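# Level the wobbly stand holding a network switch

## Task

Get the unsteady stand resting firmly and level on the tabletop, with the network switch still sitting on it; wedges may be slid in to help. Finish with both grippers released and moved away, since the stand counts as done only if it stays steady and level without the robot holding it.

## Robot and tools

Robot: two arms, left_arm and right_arm, facing each other across the table. Each arm has six joints, listed from base to gripper as waist (joint_0), shoulder (joint_1), elbow (joint_2), wrist pitch (joint_3), wrist yaw (joint_4), wrist roll (joint_5), plus a two-finger gripper. This order is used in every row and in every per-joint list of a result.

Frame: one shared scene frame. Origin at the table centre, table top at z = +0.020 m, +z up. left_arm's base sits on the +y side at (+0.098, +0.420, +0.039) m, quat_wxyz (+0.565, 0, 0, -0.825); right_arm's at (-0.006, -0.521, +0.052) m, quat_wxyz (+0.660, 0, 0, +0.752). The names left and right do not refer to image sides. The gripper's fingers point along its own +x and close along its y; end_effector_position is the point between the pads, 3 to 4 cm short of the tips. Printed hand positions can be off, more when reaching far.

Row format (shared by execute_actions and move): one flat list of 14 numbers, each in [-1, 1], always covering both arms: left_arm's 6 joint numbers then its opening, then right_arm's 6 joint numbers then its opening. Joint numbers are scaled offsets, not angles: 1.0 equals 0.9615 rad for waist, shoulder and elbow, 1.713 rad for wrist pitch, 1.767 for wrist yaw, 1.728 for wrist roll; sign follows the joint's positive direction. The opening is absolute: +1 fully open, about -0.80 where empty fingers touch, values down to -1 close no further. Closing fully takes at least about 0.5 s. To hold something, command roughly 0.07 below its grip_measured.

Stated joint ranges (rad): waist -3.054 to 3.054, shoulder 0.000 to 3.142, elbow 0.000 to 2.356, wrist pitch -1.571 to 1.571, wrist yaw -1.571 to 1.571, wrist roll -3.142 to 3.142. Real ends may differ by up to 0.010 rad.

Tools:
- execute_actions(actions): a list of actions; each action is up to 15 rows, one row per 1/30 s step, and a short action repeats its final row to fill 15 steps. Joint numbers are offsets from the angles the arm had when that action began (for the first action, the angles last reported). If an action would push any joint more than 0.010 rad beyond its range, that action is rejected for both arms; a malformed action or a failing first action rejects the whole call. An empty list just returns state and images.
- move(target, speed, blocking): target is one 14-number row; its joint numbers are offsets from the Joint positions in the latest result that listed them. All joints follow paths that finish together, lasting 0.5 to 10 s. speed is in rad/s for the joint with the farthest to go, 0.01 to 2, default 0.5. Paths ignore obstacles and the other arm. blocking=false returns after 0.5 s while motion continues; then wait or stop before sending anything else.
- wait(seconds): 0 to 10 s, arms hold their last command; returns early if a running move ends.
- stop(): brakes a running move; fingers keep going.
- zoom_image(camera, region): camera is cam_head_left, cam_head_right, cam_left_wrist or cam_right_wrist (all 504x504); region [x0, y0, x1, y1] in pixels from the top-left, at most 504 by 504.
- read_manual(section): licence texts only.
- finished_scene(scene): ends the current scene, given its number; irreversible.

Motion limits: each joint's target can lead its measured angle by at most 0.211 rad (waist, shoulder, elbow), 0.213 (wrist pitch), 0.267 (wrist yaw), 0.228 (wrist roll), and targets are scaled back if the gripper would jump more than 70 mm in a step, so big changes need several actions. Friction may leave joints short; check positions after moving.

Reading results: the state line gives each gripper's position (m), quat_wxyz and velocities. Joint positions and Joint velocities list six joints (rad, rad/s) then the pad gap (m; 0.088 fully open). Joint targets shows what the joints are currently driven toward. grip_measured is the opening on the command scale; squeezing a hard part can read up to about 0.061 narrower than reality. Joint torques and External joint torques (push-back estimate, includes friction and held weight) are noisy. Step readings list joint angles at some steps; HELD marks steps where an arm's command was held back. "joint command not followed" means the clearance check altered targets; "joint sent to its limit" means a joint was stopped at its end. A move adds a "move:" line: ending (done, off_target, moving, held, fault), limits=held or limits=none, and each arm's joint farthest from target.

Hazards: contact torque reaching a load limit (waist 16.8, shoulder 20.8, elbow 20.8, wrist pitch 5.49, wrist yaw 5.47, wrist roll 5.13 N m, held weight included) freezes that arm for 10 s. Sustained loads heat motors: MOTOR HOT from 50 °C, OVER-TEMPERATURE FAULT at 95 °C, possibly followed by the arm going limp. Fast moves and targets set deep past a contact hit and press harder. Avoid arm-to-arm contact, dropping or knocking anything off the table, and slamming the stand or switch. Held parts or loose objects may occasionally be jolted. The simulation keeps running while replies are written.

Each tool is called after "Request:" as name([rows], argument=value, ...), one row to a line, values as JSON.

## Session

Request:
execute_actions(actions=[])

Scene clock: 0.00 s.
left_arm: end_effector_position=(-0.3082, +0.3163, +0.2086) grip_measured=+0.850 end_effector_quat_wxyz=(+0.509, +0.321, +0.697, -0.388) end_effector_velocity=(-0.002, +0.002, -0.001) end_effector_angular_velocity=(+0.008, +0.004, +0.003) | right_arm: end_effector_position=(-0.3174, -0.1889, +0.1256) grip_measured=+0.839 end_effector_quat_wxyz=(-0.268, -0.311, -0.494, +0.766) end_effector_velocity=(+0.001, +0.002, +0.000) end_effector_angular_velocity=(+0.015, -0.001, +0.001)
Joint names: [waist, shoulder, elbow, wrist pitch, wrist yaw, wrist roll]
Joint positions: left_arm=[-0.904  1.936  1.813 -1.196  0.131 -1.797  0.081] | right_arm=[ 0.417  2.075  1.49  -0.652 -0.669 -2.137  0.08 ]
Joint velocities: left_arm=[-0.002  0.002 -0.002  0.007  0.007 -0.007 -0.   ] | right_arm=[-0.002 -0.002 -0.002  0.007  0.007 -0.007 -0.   ]
Joint torques (N m, as the arm reports them, + toward a larger angle): no reading
External joint torques (N m, as the arm's controller estimates them; a push from outside toward a larger angle lowers the number): no reading
Heat: left arm: hottest shoulder 27 °C (+0.0 °C/min); right arm: hottest waist 26 °C (+0.0 °C/min).
Joint targets: left_arm=[-0.904 1.936 1.813 -1.196 0.131 -1.797] | right_arm=[0.417 2.075 1.490 -0.652 -0.669 -2.137]

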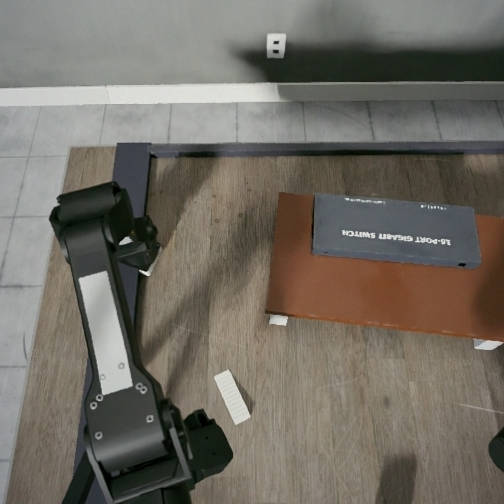

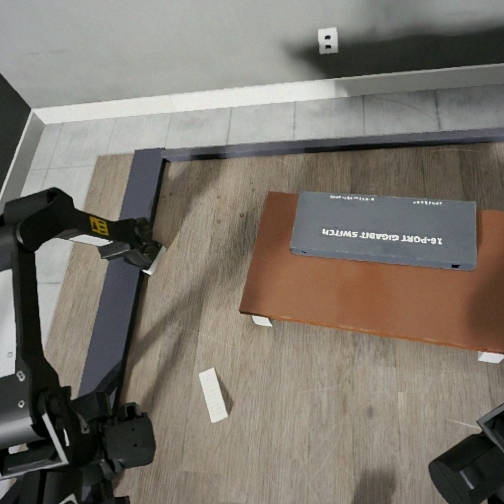

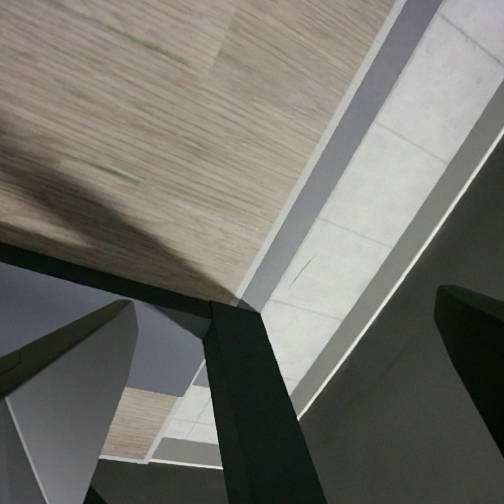

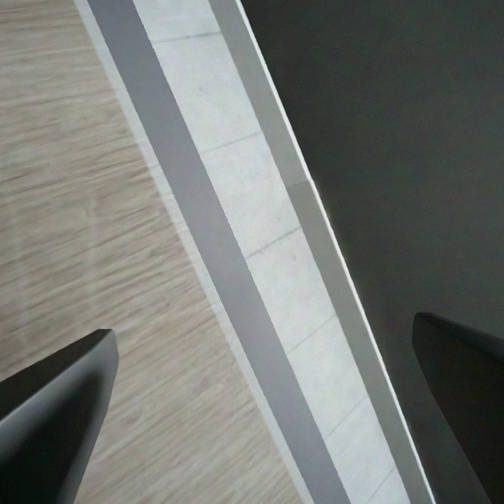

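Request:
move(target=[0.1,0.2,-0.25,0.73,-0.46,0.52,1,0.2,0.1,-0.09,0.57,0.61,0.62,1], speed=1.5)

Request:
move(target=[0.1,0.43,-0.26,0.73,-0.46,0.52,1,0.2,0.39,-0.09,0.57,0.61,0.62,1], speed=1.5)

Scene clock: 4.83 s.
left_arm: end_effector_position=(-0.3857, +0.1182, +0.2139) grip_measured=+1.000 end_effector_quat_wxyz=(+0.547, -0.009, +0.336, -0.767) end_effector_velocity=(+0.003, +0.000, +0.003) end_effector_angular_velocity=(-0.005, +0.000, +0.020) | right_arm: end_effector_position=(-0.3478, -0.0560, +0.1679) grip_measured=+0.999 end_effector_quat_wxyz=(+0.383, -0.467, -0.367, +0.707) end_effector_velocity=(-0.001, -0.001, -0.002) end_effector_angular_velocity=(-0.010, -0.005, +0.020)
Joint names: [waist, shoulder, elbow, wrist pitch, wrist yaw, wrist roll]
Joint positions: left_arm=[-0.81   2.111  1.586  0.053 -0.679 -0.906  0.088] | right_arm=[ 0.607  2.157  1.411  0.321  0.407 -1.071  0.088]
Joint velocities: left_arm=[-0.002 -0.007 -0.002 -0.007 -0.022 -0.007  0.   ] | right_arm=[-0.002 -0.002 -0.002 -0.007 -0.022 -0.007 -0.   ]
Joint torques (N m, as the arm reports them, + toward a larger angle): left_arm=[ 0.13 -7.97  5.41  1.85 -0.35  0.21] | right_arm=[ 0.18 -8.21  5.4   1.71  0.19  0.16]
External joint torques (N m, as the arm's controller estimates them; a push from outside toward a larger angle lowers the number): left_arm=[ 0.12  2.53 -1.25  0.32 -0.13  0.17] | right_arm=[ 0.16  2.11 -0.85  0.07  0.1   0.11]
Heat: left arm: hottest shoulder 28 °C (+0.0 °C/min); right arm: hottest shoulder 28 °C (+0.0 °C/min).
Joint targets: left_arm=[-0.808 2.129 1.573 0.055 -0.682 -0.899] | right_arm=[0.610 2.171 1.404 0.324 0.409 -1.066]
move: off_target (left_arm, right_arm); limits=none; left_arm: farthest joint: the shoulder, 0.017 radians from its target (0.192 radians at the start); right_arm: farthest joint: the shoulder, 0.014 radians from its target (0.096 radians at the start)

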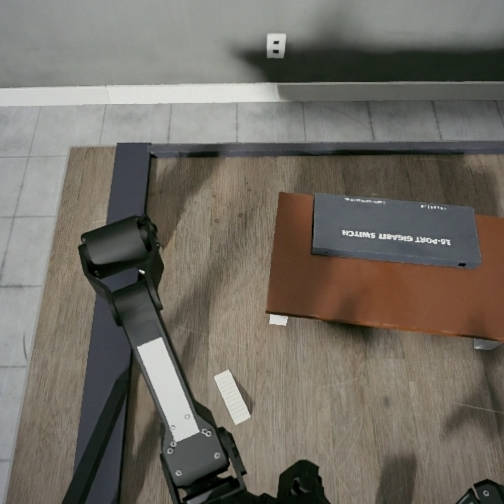

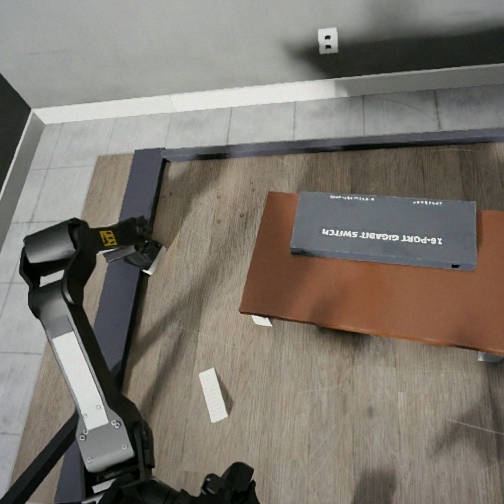

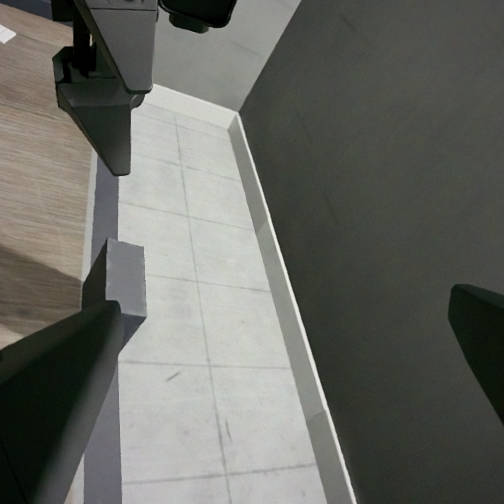

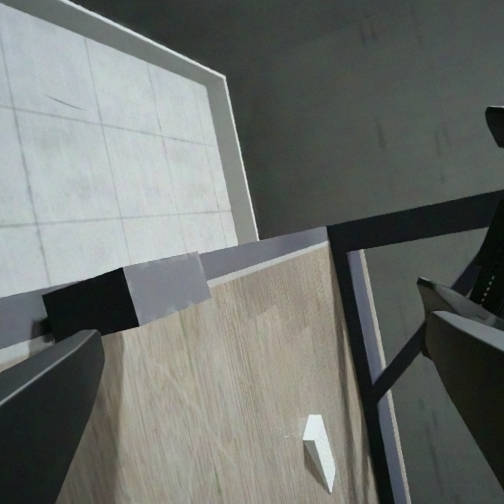

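Scene clock: 6.50 s.
left_arm: end_effector_position=(-0.2423, +0.0709, +0.1086) grip_measured=+1.000 end_effector_quat_wxyz=(+0.832, -0.066, +0.037, -0.549) end_effector_velocity=(-0.001, +0.001, -0.000) end_effector_angular_velocity=(+0.006, -0.008, +0.005) | right_arm: end_effector_position=(-0.2854, -0.1243, +0.1125) grip_measured=+1.000 end_effector_quat_wxyz=(+0.873, +0.046, +0.020, +0.486) end_effector_velocity=(+0.003, +0.002, -0.003) end_effector_angular_velocity=(-0.021, -0.033, -0.000)
Joint names: [waist, shoulder, elbow, wrist pitch, wrist yaw, wrist roll]
Joint positions: left_arm=[-0.716  2.509  1.345  1.302 -1.49  -0.014  0.088] | right_arm=[ 0.798  2.519  1.328  1.295  1.482 -0.004  0.088]
Joint velocities: left_arm=[-0.002 -0.002  0.002 -0.022 -0.007 -0.007  0.   ] | right_arm=[-0.007  0.002 -0.007 -0.007 -0.007 -0.022 -0.   ]
Joint torques (N m, as the arm reports them, + toward a larger angle): left_arm=[ 0.21 -7.72  3.43  1.32 -0.06  0.21] | right_arm=[ 0.15 -7.98  3.56  1.11  0.02  0.13]
External joint torques (N m, as the arm's controller estimates them; a push from outside toward a larger angle lowers the number): left_arm=[ 0.28  2.58 -0.9   0.27 -0.17  0.19] | right_arm=[ 0.23  2.01 -0.51  0.07  0.09  0.13]
Heat: left arm: hottest shoulder 28 °C (+9.2 °C/min); right arm: hottest shoulder 28 °C (+18.5 °C/min).
Joint targets: left_arm=[-0.713 2.525 1.336 1.303 -1.492 -0.007] | right_arm=[0.800 2.532 1.324 1.297 1.485 0.001]
move: off_target (left_arm, right_arm); limits=none; left_arm: farthest joint: the shoulder, 0.016 radians from its target (0.413 radians at the start); right_arm: farthest joint: the shoulder, 0.013 radians from its target (0.375 radians at the start)

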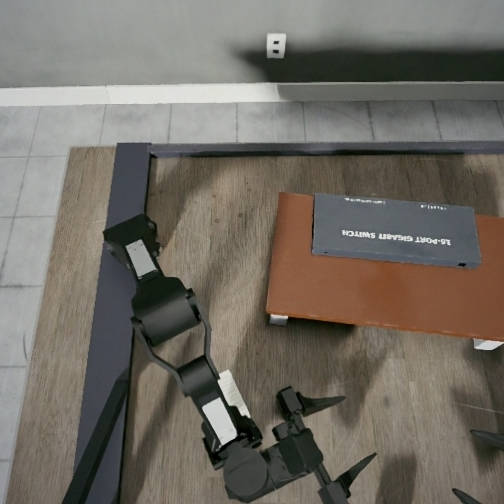

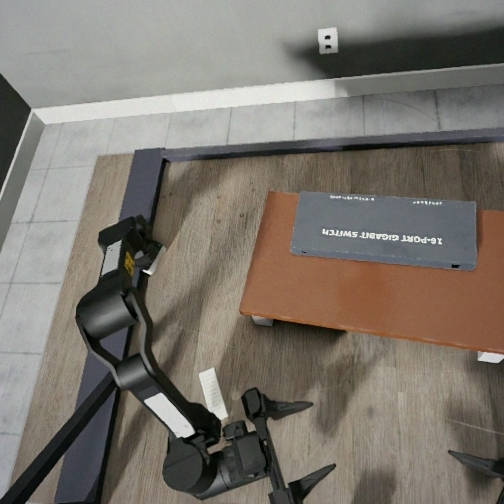

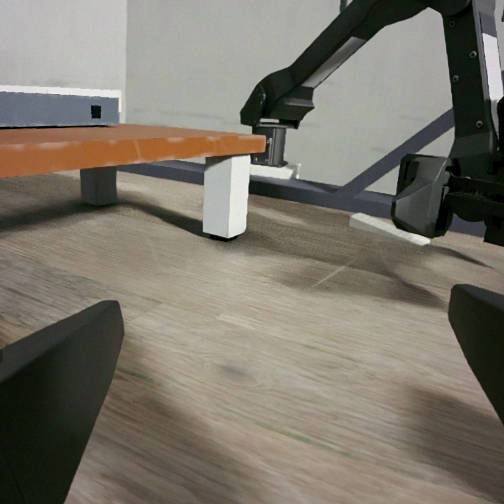

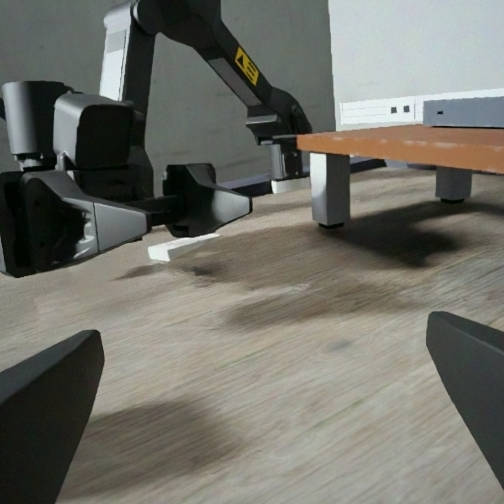

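Request:
move(target=[0.3,-0.86,0.02,-0.8,0.84,0,-1,0.05,-0.9,-0.12,-0.8,-0.84,0,1], speed=1.5)

Request:
move(target=[0.53,0,0,-0.7,0,0,-1,0,-0.14,0,-0.7,0,0,1], speed=1.5)

Scene clock: 12.37 s.
left_arm: end_effector_position=(-0.2624, +0.0684, +0.2930) grip_measured=-0.785 end_effector_quat_wxyz=(+0.373, +0.186, +0.082, -0.905) end_effector_velocity=(+0.001, +0.001, -0.001) end_effector_angular_velocity=(+0.008, -0.003, +0.007) | right_arm: end_effector_position=(-0.4040, -0.2508, +0.2571) grip_measured=+1.000 end_effector_quat_wxyz=(+0.283, -0.247, +0.074, +0.924) end_effector_velocity=(-0.000, -0.005, -0.006) end_effector_angular_velocity=(-0.019, -0.020, +0.025)
Joint names: [waist, shoulder, elbow, wrist pitch, wrist yaw, wrist roll]
Joint positions: left_arm=[-0.431  1.694  1.354 -0.068 -0.008 -0.014  0.001] | right_arm=[ 0.845  1.667  1.219 -0.074  0.001 -0.004  0.088]
Joint velocities: left_arm=[-0.002 -0.002 -0.002 -0.007 -0.007 -0.007 -0.   ] | right_arm=[ 0.002  0.002 -0.002 -0.022 -0.022 -0.007  0.   ]
Joint torques (N m, as the arm reports them, + toward a larger angle): left_arm=[ 0.21 -8.39  8.84  1.9   0.01 -0.02] | right_arm=[ 0.09 -8.61  6.06  1.39 -0.07 -0.02]
External joint torques (N m, as the arm's controller estimates them; a push from outside toward a larger angle lowers the number): left_arm=[ 0.24 -0.41  1.77  0.13  0.02 -0.03] | right_arm=[ 0.03 -1.21 -0.68 -0.26 -0.06 -0.03]
Heat: left arm: hottest shoulder 29 °C (+9.7 °C/min); right arm: hottest shoulder 30 °C (+19.4 °C/min).
Joint targets: left_arm=[-0.427 1.682 1.365 -0.069 -0.005 -0.014] | right_arm=[0.846 1.653 1.213 -0.076 -0.002 -0.004]
move: off_target (left_arm, right_arm); limits=none; left_arm: farthest joint: the shoulder, 0.012 radians from its target (0.827 radians at the start); right_arm: farthest joint: the shoulder, 0.014 radians from its target (0.865 radians at the start)

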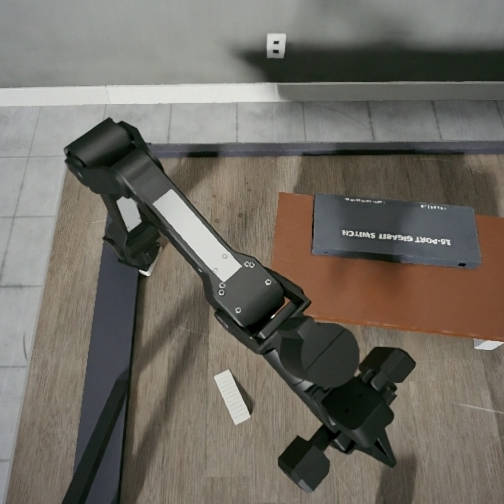

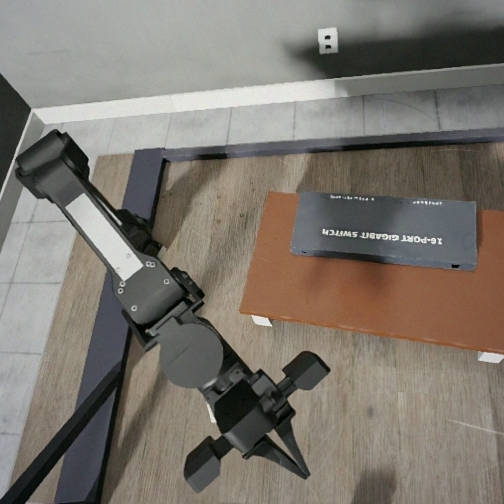

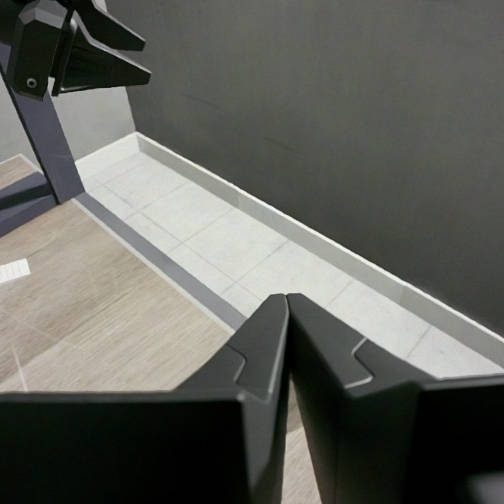

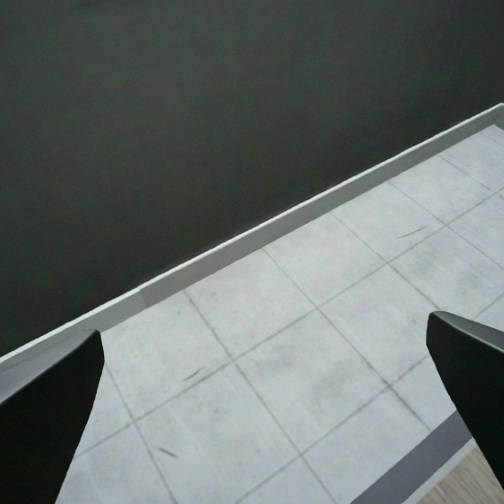

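Scene clock: 13.93 s.
left_arm: end_effector_position=(+0.0134, +0.1361, +0.1615) grip_measured=-0.785 end_effector_quat_wxyz=(+0.421, +0.575, +0.430, -0.554) end_effector_velocity=(+0.001, +0.001, +0.003) end_effector_angular_velocity=(-0.005, -0.007, +0.005) | right_arm: end_effector_position=(-0.2193, -0.3700, +0.1825) grip_measured=+1.000 end_effector_quat_wxyz=(+0.216, -0.680, +0.206, +0.670) end_effector_velocity=(+0.000, -0.003, -0.000) end_effector_angular_velocity=(-0.022, +0.006, +0.005)
Joint names: [waist, shoulder, elbow, wrist pitch, wrist yaw, wrist roll]
Joint positions: left_arm=[ 0.076  1.694  1.354 -1.263 -0.007 -0.014  0.001] | right_arm=[ 0.835  1.54   1.227 -1.266  0.017  0.     0.088]
Joint velocities: left_arm=[-0.002 -0.007  0.002 -0.007 -0.007 -0.007 -0.   ] | right_arm=[-0.002 -0.002 -0.002 -0.007 -0.022 -0.007  0.   ]
Joint torques (N m, as the arm reports them, + toward a larger angle): left_arm=[ 0.29 -5.92  5.98  0.06 -0.1  -0.06] | right_arm=[ 0.78 -5.91  4.61 -0.39 -0.58 -0.17]
External joint torques (N m, as the arm's controller estimates them; a push from outside toward a larger angle lowers the number): left_arm=[ 0.28  0.6   0.39 -0.22 -0.08 -0.06] | right_arm=[ 0.76 -0.59 -0.9  -0.69 -0.58 -0.17]
Heat: left arm: hottest shoulder 29 °C (+8.6 °C/min); right arm: hottest shoulder 31 °C (+21.5 °C/min).
Joint targets: left_arm=[0.079 1.694 1.354 -1.267 -0.008 -0.014] | right_arm=[0.845 1.533 1.219 -1.273 0.001 -0.004]
move: off_target (right_arm); limits=none; left_arm: farthest joint: the wrist pitch, 0.004 radians from its target (1.199 radians at the start); right_arm: farthest joint: the wrist yaw, 0.016 radians from its target (0.000 radians at the start)

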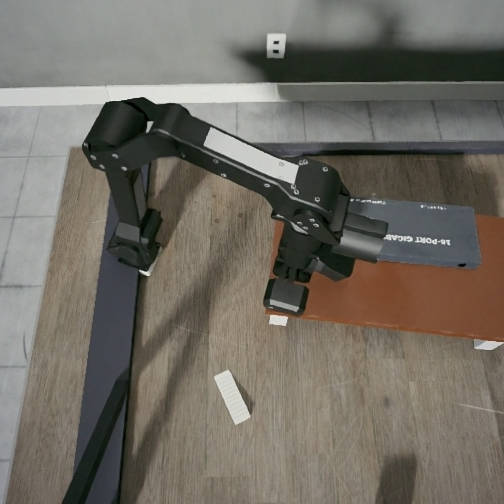

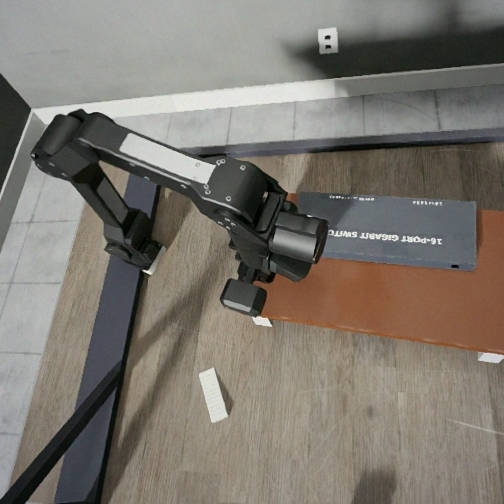

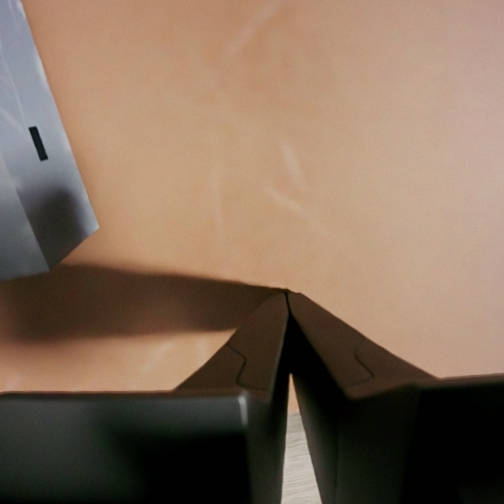

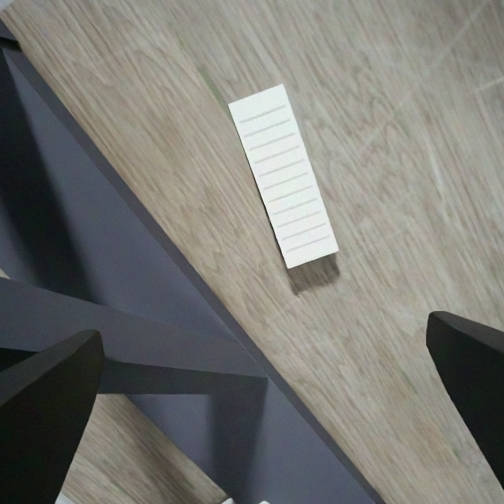

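Request:
move(target=[0,0,0,0,0,0,-1,-0.07,0.05,-0.4,0.257,-0.01,-0.24,1], speed=0.8)

Scene clock: 19.23 s.
left_arm: end_effector_position=(+0.0134, +0.1360, +0.1615) grip_measured=-0.785 end_effector_quat_wxyz=(+0.421, +0.575, +0.430, -0.554) end_effector_velocity=(+0.002, +0.006, -0.001) end_effector_angular_velocity=(+0.024, -0.015, -0.010) | right_arm: end_effector_position=(-0.2165, -0.3523, +0.1211) grip_measured=+1.000 end_effector_quat_wxyz=(+0.103, -0.643, +0.086, +0.754) end_effector_velocity=(+0.001, -0.004, -0.001) end_effector_angular_velocity=(-0.023, +0.005, +0.008)
Joint names: [waist, shoulder, elbow, wrist pitch, wrist yaw, wrist roll]
Joint positions: left_arm=[ 0.076  1.694  1.354 -1.262 -0.007 -0.014  0.001] | right_arm=[ 0.73   1.495  0.924 -0.856 -0.064 -0.436  0.088]
Joint velocities: left_arm=[-0.002 -0.002 -0.007 -0.022 -0.007  0.007 -0.   ] | right_arm=[-0.002 -0.002 -0.007 -0.007 -0.022 -0.007  0.   ]
Joint torques (N m, as the arm reports them, + toward a larger angle): left_arm=[-0.08 -5.89  5.97  0.38 -0.08 -0.02] | right_arm=[ 3.08  5.35 -4.35  2.72  2.14  0.66]
External joint torques (N m, as the arm's controller estimates them; a push from outside toward a larger angle lowers the number): left_arm=[-0.11  0.56  0.49  0.13 -0.06 -0.02] | right_arm=[ 3.08 10.28 -9.84  2.18  2.22  0.66]
Heat: left arm: hottest shoulder 29 °C (+6.2 °C/min); right arm: hottest shoulder 31 °C (+15.6 °C/min).
Joint targets: left_arm=[0.076 1.694 1.354 -1.263 -0.007 -0.014] | right_arm=[0.768 1.588 0.842 -0.826 -0.000 -0.414]
move: off_target (right_arm); limits=none; left_arm: farthest joint: the wrist pitch, 0.001 radians from its target (0.000 radians at the start); right_arm: farthest joint: the shoulder, 0.094 radians from its target (0.048 radians at the start)

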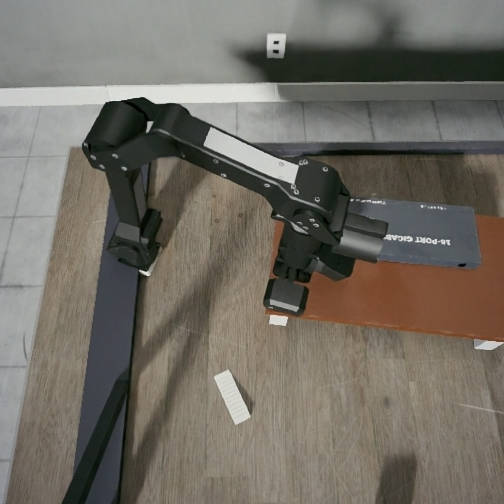

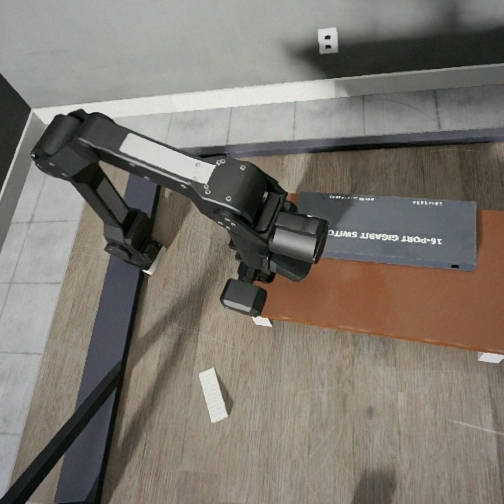

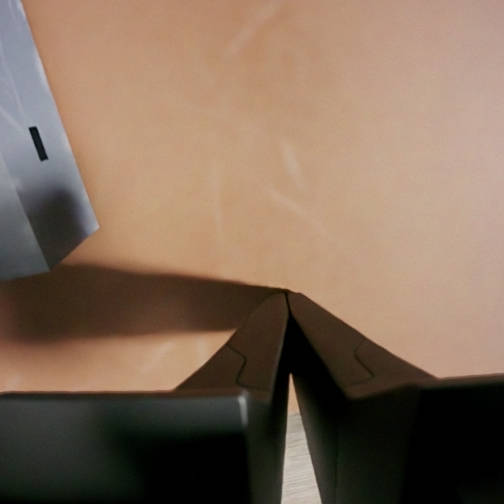

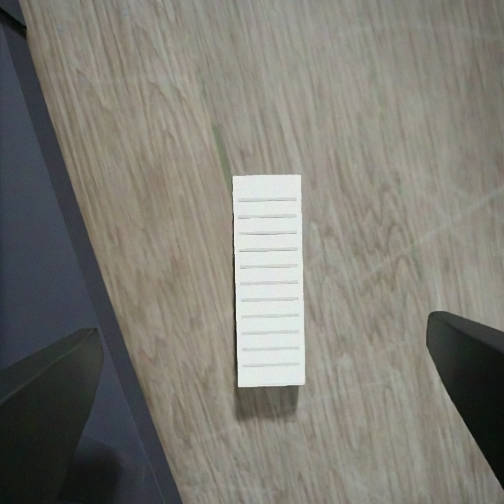

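Request:
move(target=[0,0,0,0,0,0,-1,-0.115,-0.03,0.03,0,0.036,-0.065,1])

Request:
move(target=[0,0,0,0,0,0,-1,0,0.24,0,0.02,0,0,1])

Scene clock: 25.30 s.
left_arm: end_effector_position=(+0.0134, +0.1360, +0.1615) grip_measured=-0.785 end_effector_quat_wxyz=(+0.421, +0.575, +0.430, -0.554) end_effector_velocity=(+0.001, +0.007, -0.001) end_effector_angular_velocity=(+0.023, -0.015, +0.014) | right_arm: end_effector_position=(-0.1947, -0.3198, +0.1314) grip_measured=+1.000 end_effector_quat_wxyz=(+0.136, -0.647, +0.056, +0.749) end_effector_velocity=(+0.005, -0.003, -0.001) end_effector_angular_velocity=(-0.008, -0.023, +0.018)
Joint names: [waist, shoulder, elbow, wrist pitch, wrist yaw, wrist roll]
Joint positions: left_arm=[ 0.076  1.694  1.354 -1.262 -0.007 -0.014  0.001] | right_arm=[ 0.622  1.474  0.944 -0.857 -0.003 -0.544  0.088]
Joint velocities: left_arm=[-0.007 -0.002 -0.007 -0.022 -0.007 -0.022 -0.   ] | right_arm=[-0.002 -0.002 -0.002 -0.022  0.007 -0.022  0.   ]
Joint torques (N m, as the arm reports them, + toward a larger angle): left_arm=[ 0.02 -5.9   5.92  0.37 -0.07  0.01] | right_arm=[-0.26 -5.7   6.8   0.51  0.03 -0.16]
External joint torques (N m, as the arm's controller estimates them; a push from outside toward a larger angle lowers the number): left_arm=[ 0.05  0.54  0.44  0.13 -0.06  0.01] | right_arm=[-0.28 -0.76  1.19 -0.09  0.07 -0.16]
Heat: left arm: hottest shoulder 29 °C (+4.7 °C/min); right arm: hottest shoulder 31 °C (+11.9 °C/min).
Joint targets: left_arm=[0.076 1.694 1.354 -1.262 -0.007 -0.014] | right_arm=[0.619 1.466 0.953 -0.856 -0.001 -0.549]
move: done; limits=none; left_arm: farthest joint: the waist, 0.000 radians from its target (0.000 radians at the start); right_arm: farthest joint: the elbow, 0.009 radians from its target (0.028 radians at the start)

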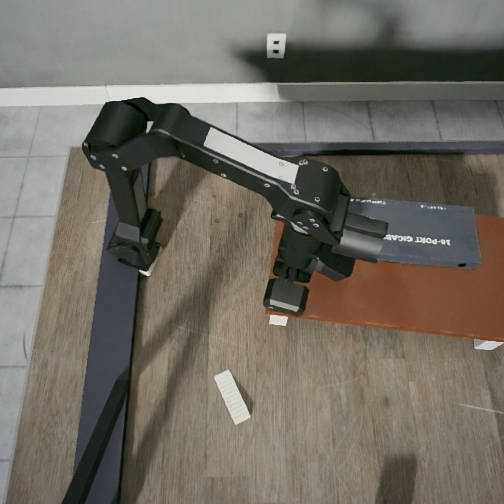

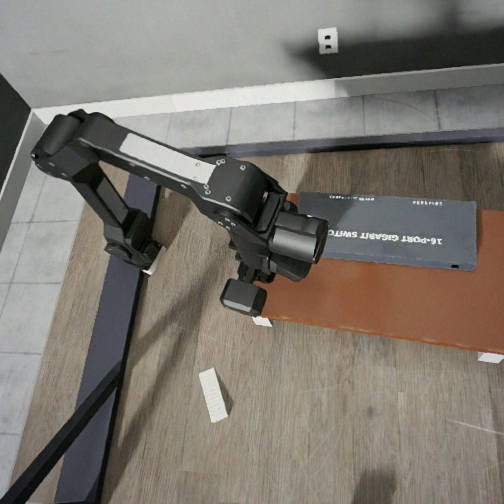

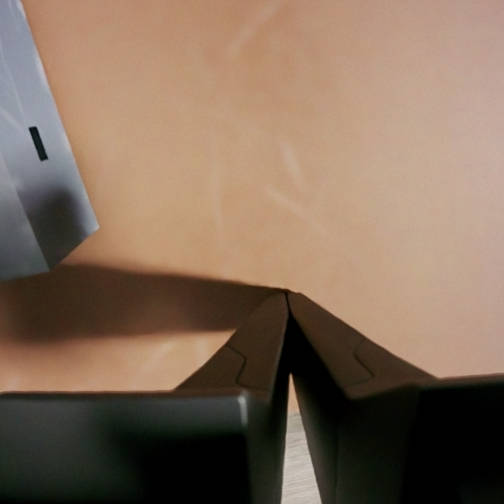

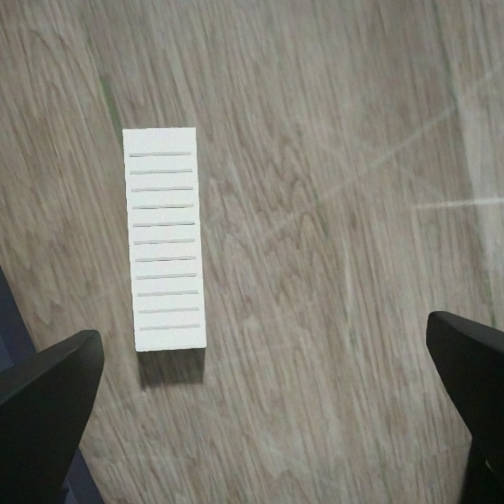

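Scene clock: 26.23 s.
left_arm: end_effector_position=(+0.0134, +0.1360, +0.1615) grip_measured=-0.785 end_effector_quat_wxyz=(+0.421, +0.575, +0.430, -0.554) end_effector_velocity=(-0.000, +0.002, +0.000) end_effector_angular_velocity=(+0.005, -0.009, -0.000) | right_arm: end_effector_position=(-0.1906, -0.3209, +0.0765) grip_measured=+1.000 end_effector_quat_wxyz=(+0.099, -0.700, +0.099, +0.700) end_effector_velocity=(+0.001, -0.002, -0.001) end_effector_angular_velocity=(-0.014, -0.003, +0.005)
Joint names: [waist, shoulder, elbow, wrist pitch, wrist yaw, wrist roll]
Joint positions: left_arm=[ 0.076  1.694  1.354 -1.262 -0.007 -0.014  0.001] | right_arm=[ 0.616  1.692  0.944 -0.822  0.001 -0.544  0.088]
Joint velocities: left_arm=[-0.007 -0.002 -0.002 -0.007 -0.007 -0.007  0.   ] | right_arm=[-0.002  0.002 -0.002 -0.007 -0.007 -0.007  0.   ]
Joint torques (N m, as the arm reports them, + toward a larger angle): left_arm=[ 0.1  -5.95  6.05  0.38 -0.06 -0.06] | right_arm=[ 0.49 -4.17  4.87  0.09 -0.16 -0.02]
External joint torques (N m, as the arm's controller estimates them; a push from outside toward a larger angle lowers the number): left_arm=[ 0.14  0.5   0.5   0.11 -0.06 -0.06] | right_arm=[ 0.49  1.6  -0.03 -0.22 -0.13 -0.02]
Heat: left arm: hottest shoulder 29 °C (+4.6 °C/min); right arm: hottest shoulder 31 °C (+11.4 °C/min).
Joint targets: left_arm=[0.076 1.694 1.354 -1.262 -0.007 -0.014] | right_arm=[0.622 1.705 0.944 -0.823 -0.003 -0.544]
move: off_target (right_arm); limits=none; left_arm: farthest joint: the waist, 0.000 radians from its target (0.000 radians at the start); right_arm: farthest joint: the shoulder, 0.013 radians from its target (0.230 radians at the start)

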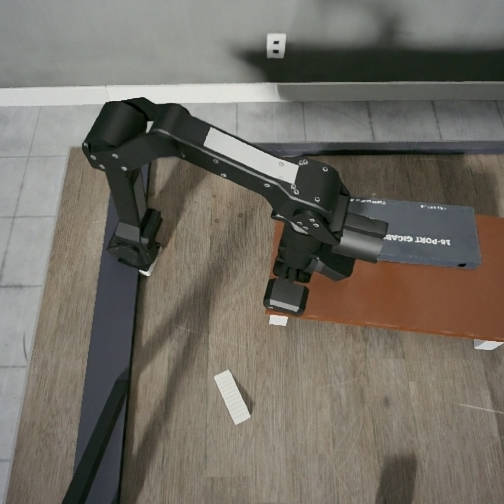

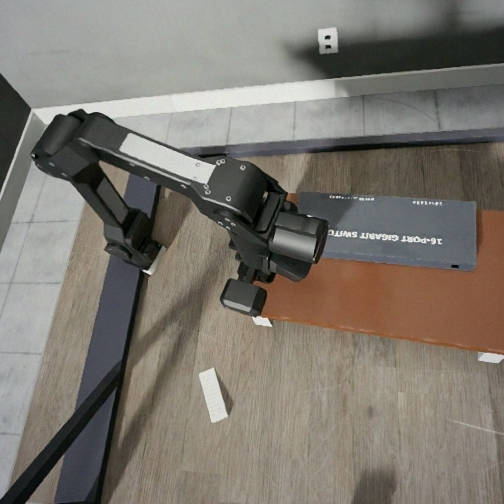

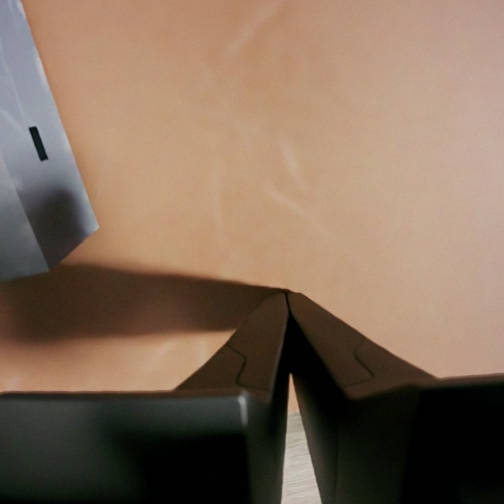

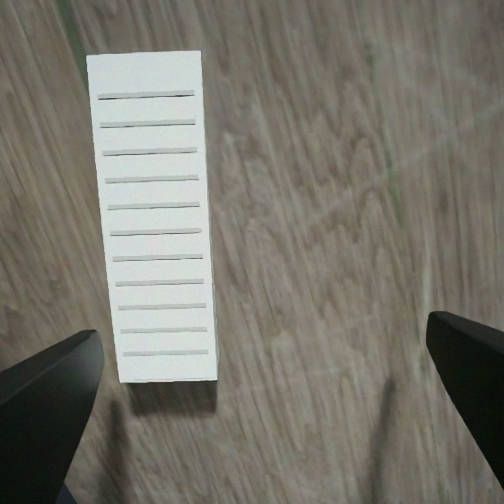

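Request:
move(target=[0,0,0,0,0,0,-1,0,0.042,-0.035,0.033,0,0,1], speed=0.2)

Request:
move(target=[0,0,0,0,0,0,-1,0,0,0,0,0,0,-0.5])

Scene clock: 28.73 s.
left_arm: end_effector_position=(+0.0134, +0.1360, +0.1615) grip_measured=-0.785 end_effector_quat_wxyz=(+0.421, +0.575, +0.430, -0.554) end_effector_velocity=(+0.002, +0.005, +0.002) end_effector_angular_velocity=(+0.014, -0.012, +0.005) | right_arm: end_effector_position=(-0.1923, -0.3183, +0.0684) grip_measured=+1.000 end_effector_quat_wxyz=(+0.103, -0.696, +0.097, +0.704) end_effector_velocity=(-0.002, +0.000, +0.001) end_effector_angular_velocity=(-0.006, +0.024, +0.000)
Joint names: [waist, shoulder, elbow, wrist pitch, wrist yaw, wrist roll]
Joint positions: left_arm=[ 0.076  1.694  1.354 -1.262 -0.007 -0.014  0.001] | right_arm=[ 0.613  1.709  0.927 -0.775 -0.001 -0.544  0.088]
Joint velocities: left_arm=[-0.002 -0.007 -0.002 -0.022 -0.007 -0.007 -0.   ] | right_arm=[-0.007 -0.007 -0.002  0.007 -0.022 -0.007  0.   ]
Joint torques (N m, as the arm reports them, + toward a larger angle): left_arm=[-0.02 -5.99  5.93  0.39 -0.08 -0.05] | right_arm=[ 0.25 -3.1   2.81  0.84  0.04 -0.02]
External joint torques (N m, as the arm's controller estimates them; a push from outside toward a larger angle lowers the number): left_arm=[-0.02  0.56  0.38  0.14 -0.06 -0.05] | right_arm=[ 0.27  2.82 -2.07  0.49  0.08 -0.02]
Heat: left arm: hottest shoulder 29 °C (+4.2 °C/min); right arm: hottest shoulder 31 °C (+10.4 °C/min).
Joint targets: left_arm=[0.076 1.694 1.354 -1.262 -0.007 -0.014] | right_arm=[0.616 1.732 0.911 -0.766 0.001 -0.544]
move: off_target (right_arm); limits=none; left_arm: farthest joint: the waist, 0.000 radians from its target (0.000 radians at the start); right_arm: farthest joint: the shoulder, 0.023 radians from its target (0.040 radians at the start)

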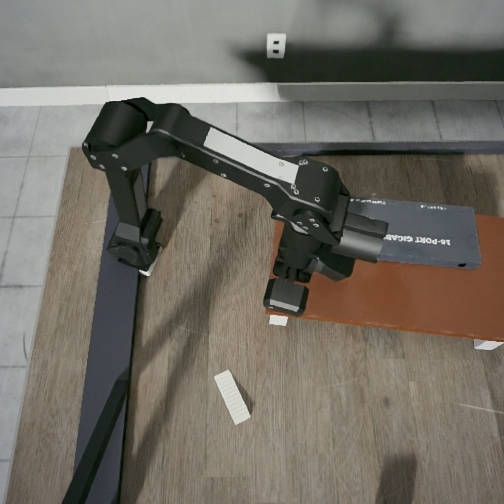

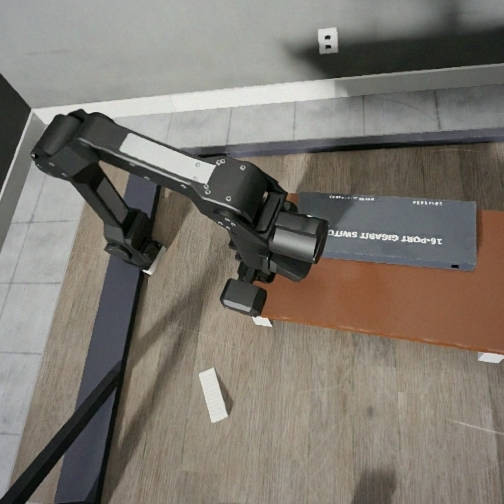

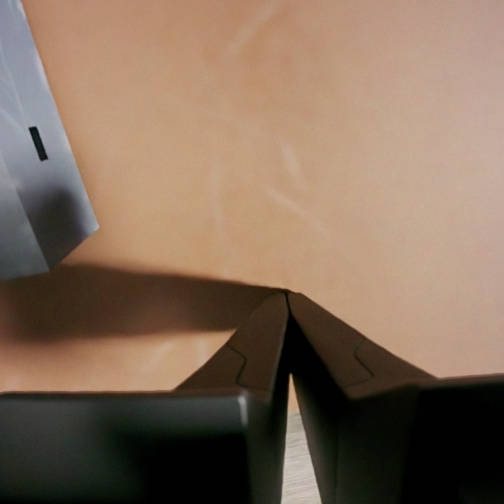

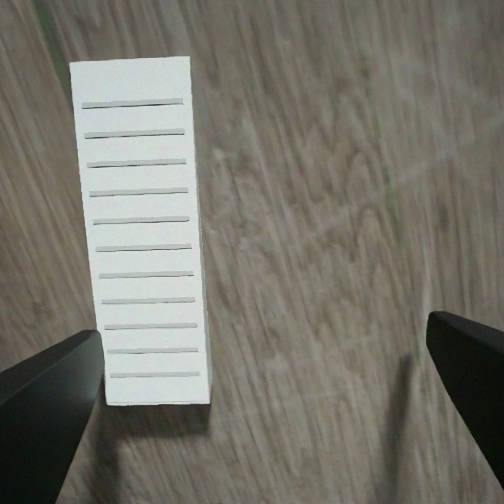

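Scene clock: 29.50 s.
left_arm: end_effector_position=(+0.0134, +0.1360, +0.1615) grip_measured=-0.785 end_effector_quat_wxyz=(+0.421, +0.575, +0.430, -0.554) end_effector_velocity=(-0.001, +0.002, +0.001) end_effector_angular_velocity=(+0.004, +0.006, +0.005) | right_arm: end_effector_position=(-0.1933, -0.3171, +0.0697) grip_measured=-0.496 end_effector_quat_wxyz=(+0.104, -0.694, +0.096, +0.706) end_effector_velocity=(+0.001, -0.003, -0.001) end_effector_angular_velocity=(-0.024, +0.008, +0.015)
Joint names: [waist, shoulder, elbow, wrist pitch, wrist yaw, wrist roll]
Joint positions: left_arm=[ 0.076  1.694  1.354 -1.262 -0.007 -0.014  0.001] | right_arm=[ 0.613  1.708  0.931 -0.774 -0.001 -0.544  0.015]
Joint velocities: left_arm=[-0.002 -0.002  0.002 -0.007  0.007 -0.007 -0.   ] | right_arm=[-0.007  0.002 -0.002 -0.007 -0.022 -0.022 -0.   ]
Joint torques (N m, as the arm reports them, + toward a larger angle): left_arm=[ 0.05 -5.89  5.94  0.4  -0.09 -0.01] | right_arm=[ 0.01 -5.4   4.36  0.14 -0.05 -0.02]
External joint torques (N m, as the arm's controller estimates them; a push from outside toward a larger angle lowers the number): left_arm=[ 0.06  0.56  0.4   0.12 -0.08 -0.01] | right_arm=[ 0.05  0.5  -0.53 -0.21 -0.01 -0.02]
Heat: left arm: hottest shoulder 29 °C (+4.1 °C/min); right arm: hottest shoulder 31 °C (+10.2 °C/min).
Joint targets: left_arm=[0.076 1.694 1.354 -1.262 -0.007 -0.014] | right_arm=[0.613 1.709 0.927 -0.775 -0.002 -0.544]
move: done; limits=none; left_arm: farthest joint: the waist, 0.000 radians from its target (0.000 radians at the start); right_arm: farthest joint: the elbow, 0.004 radians from its target (0.000 radians at the start)

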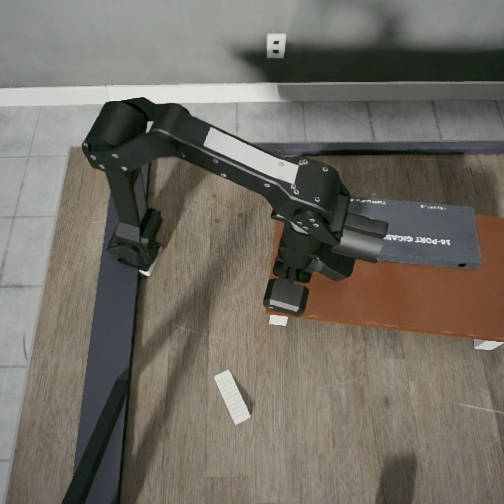

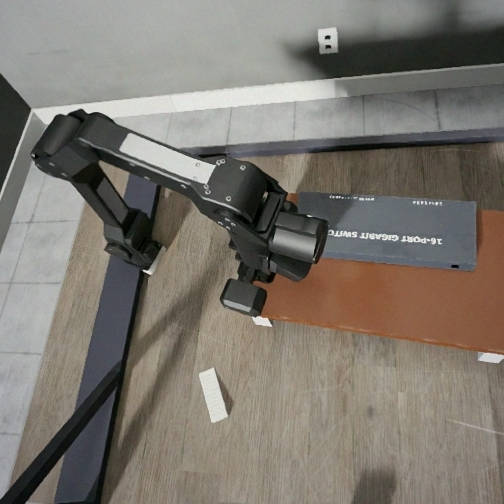

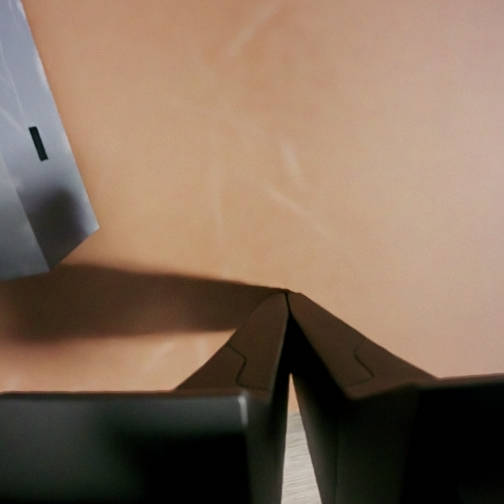

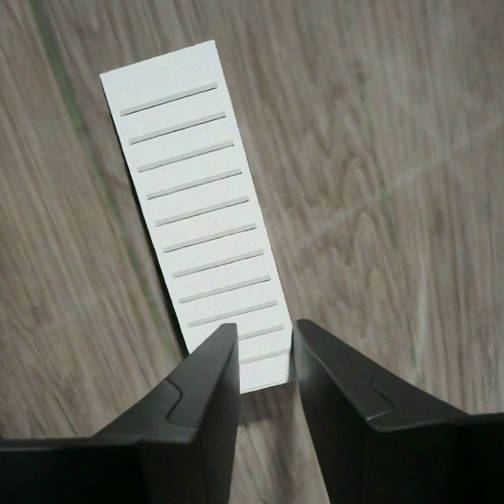

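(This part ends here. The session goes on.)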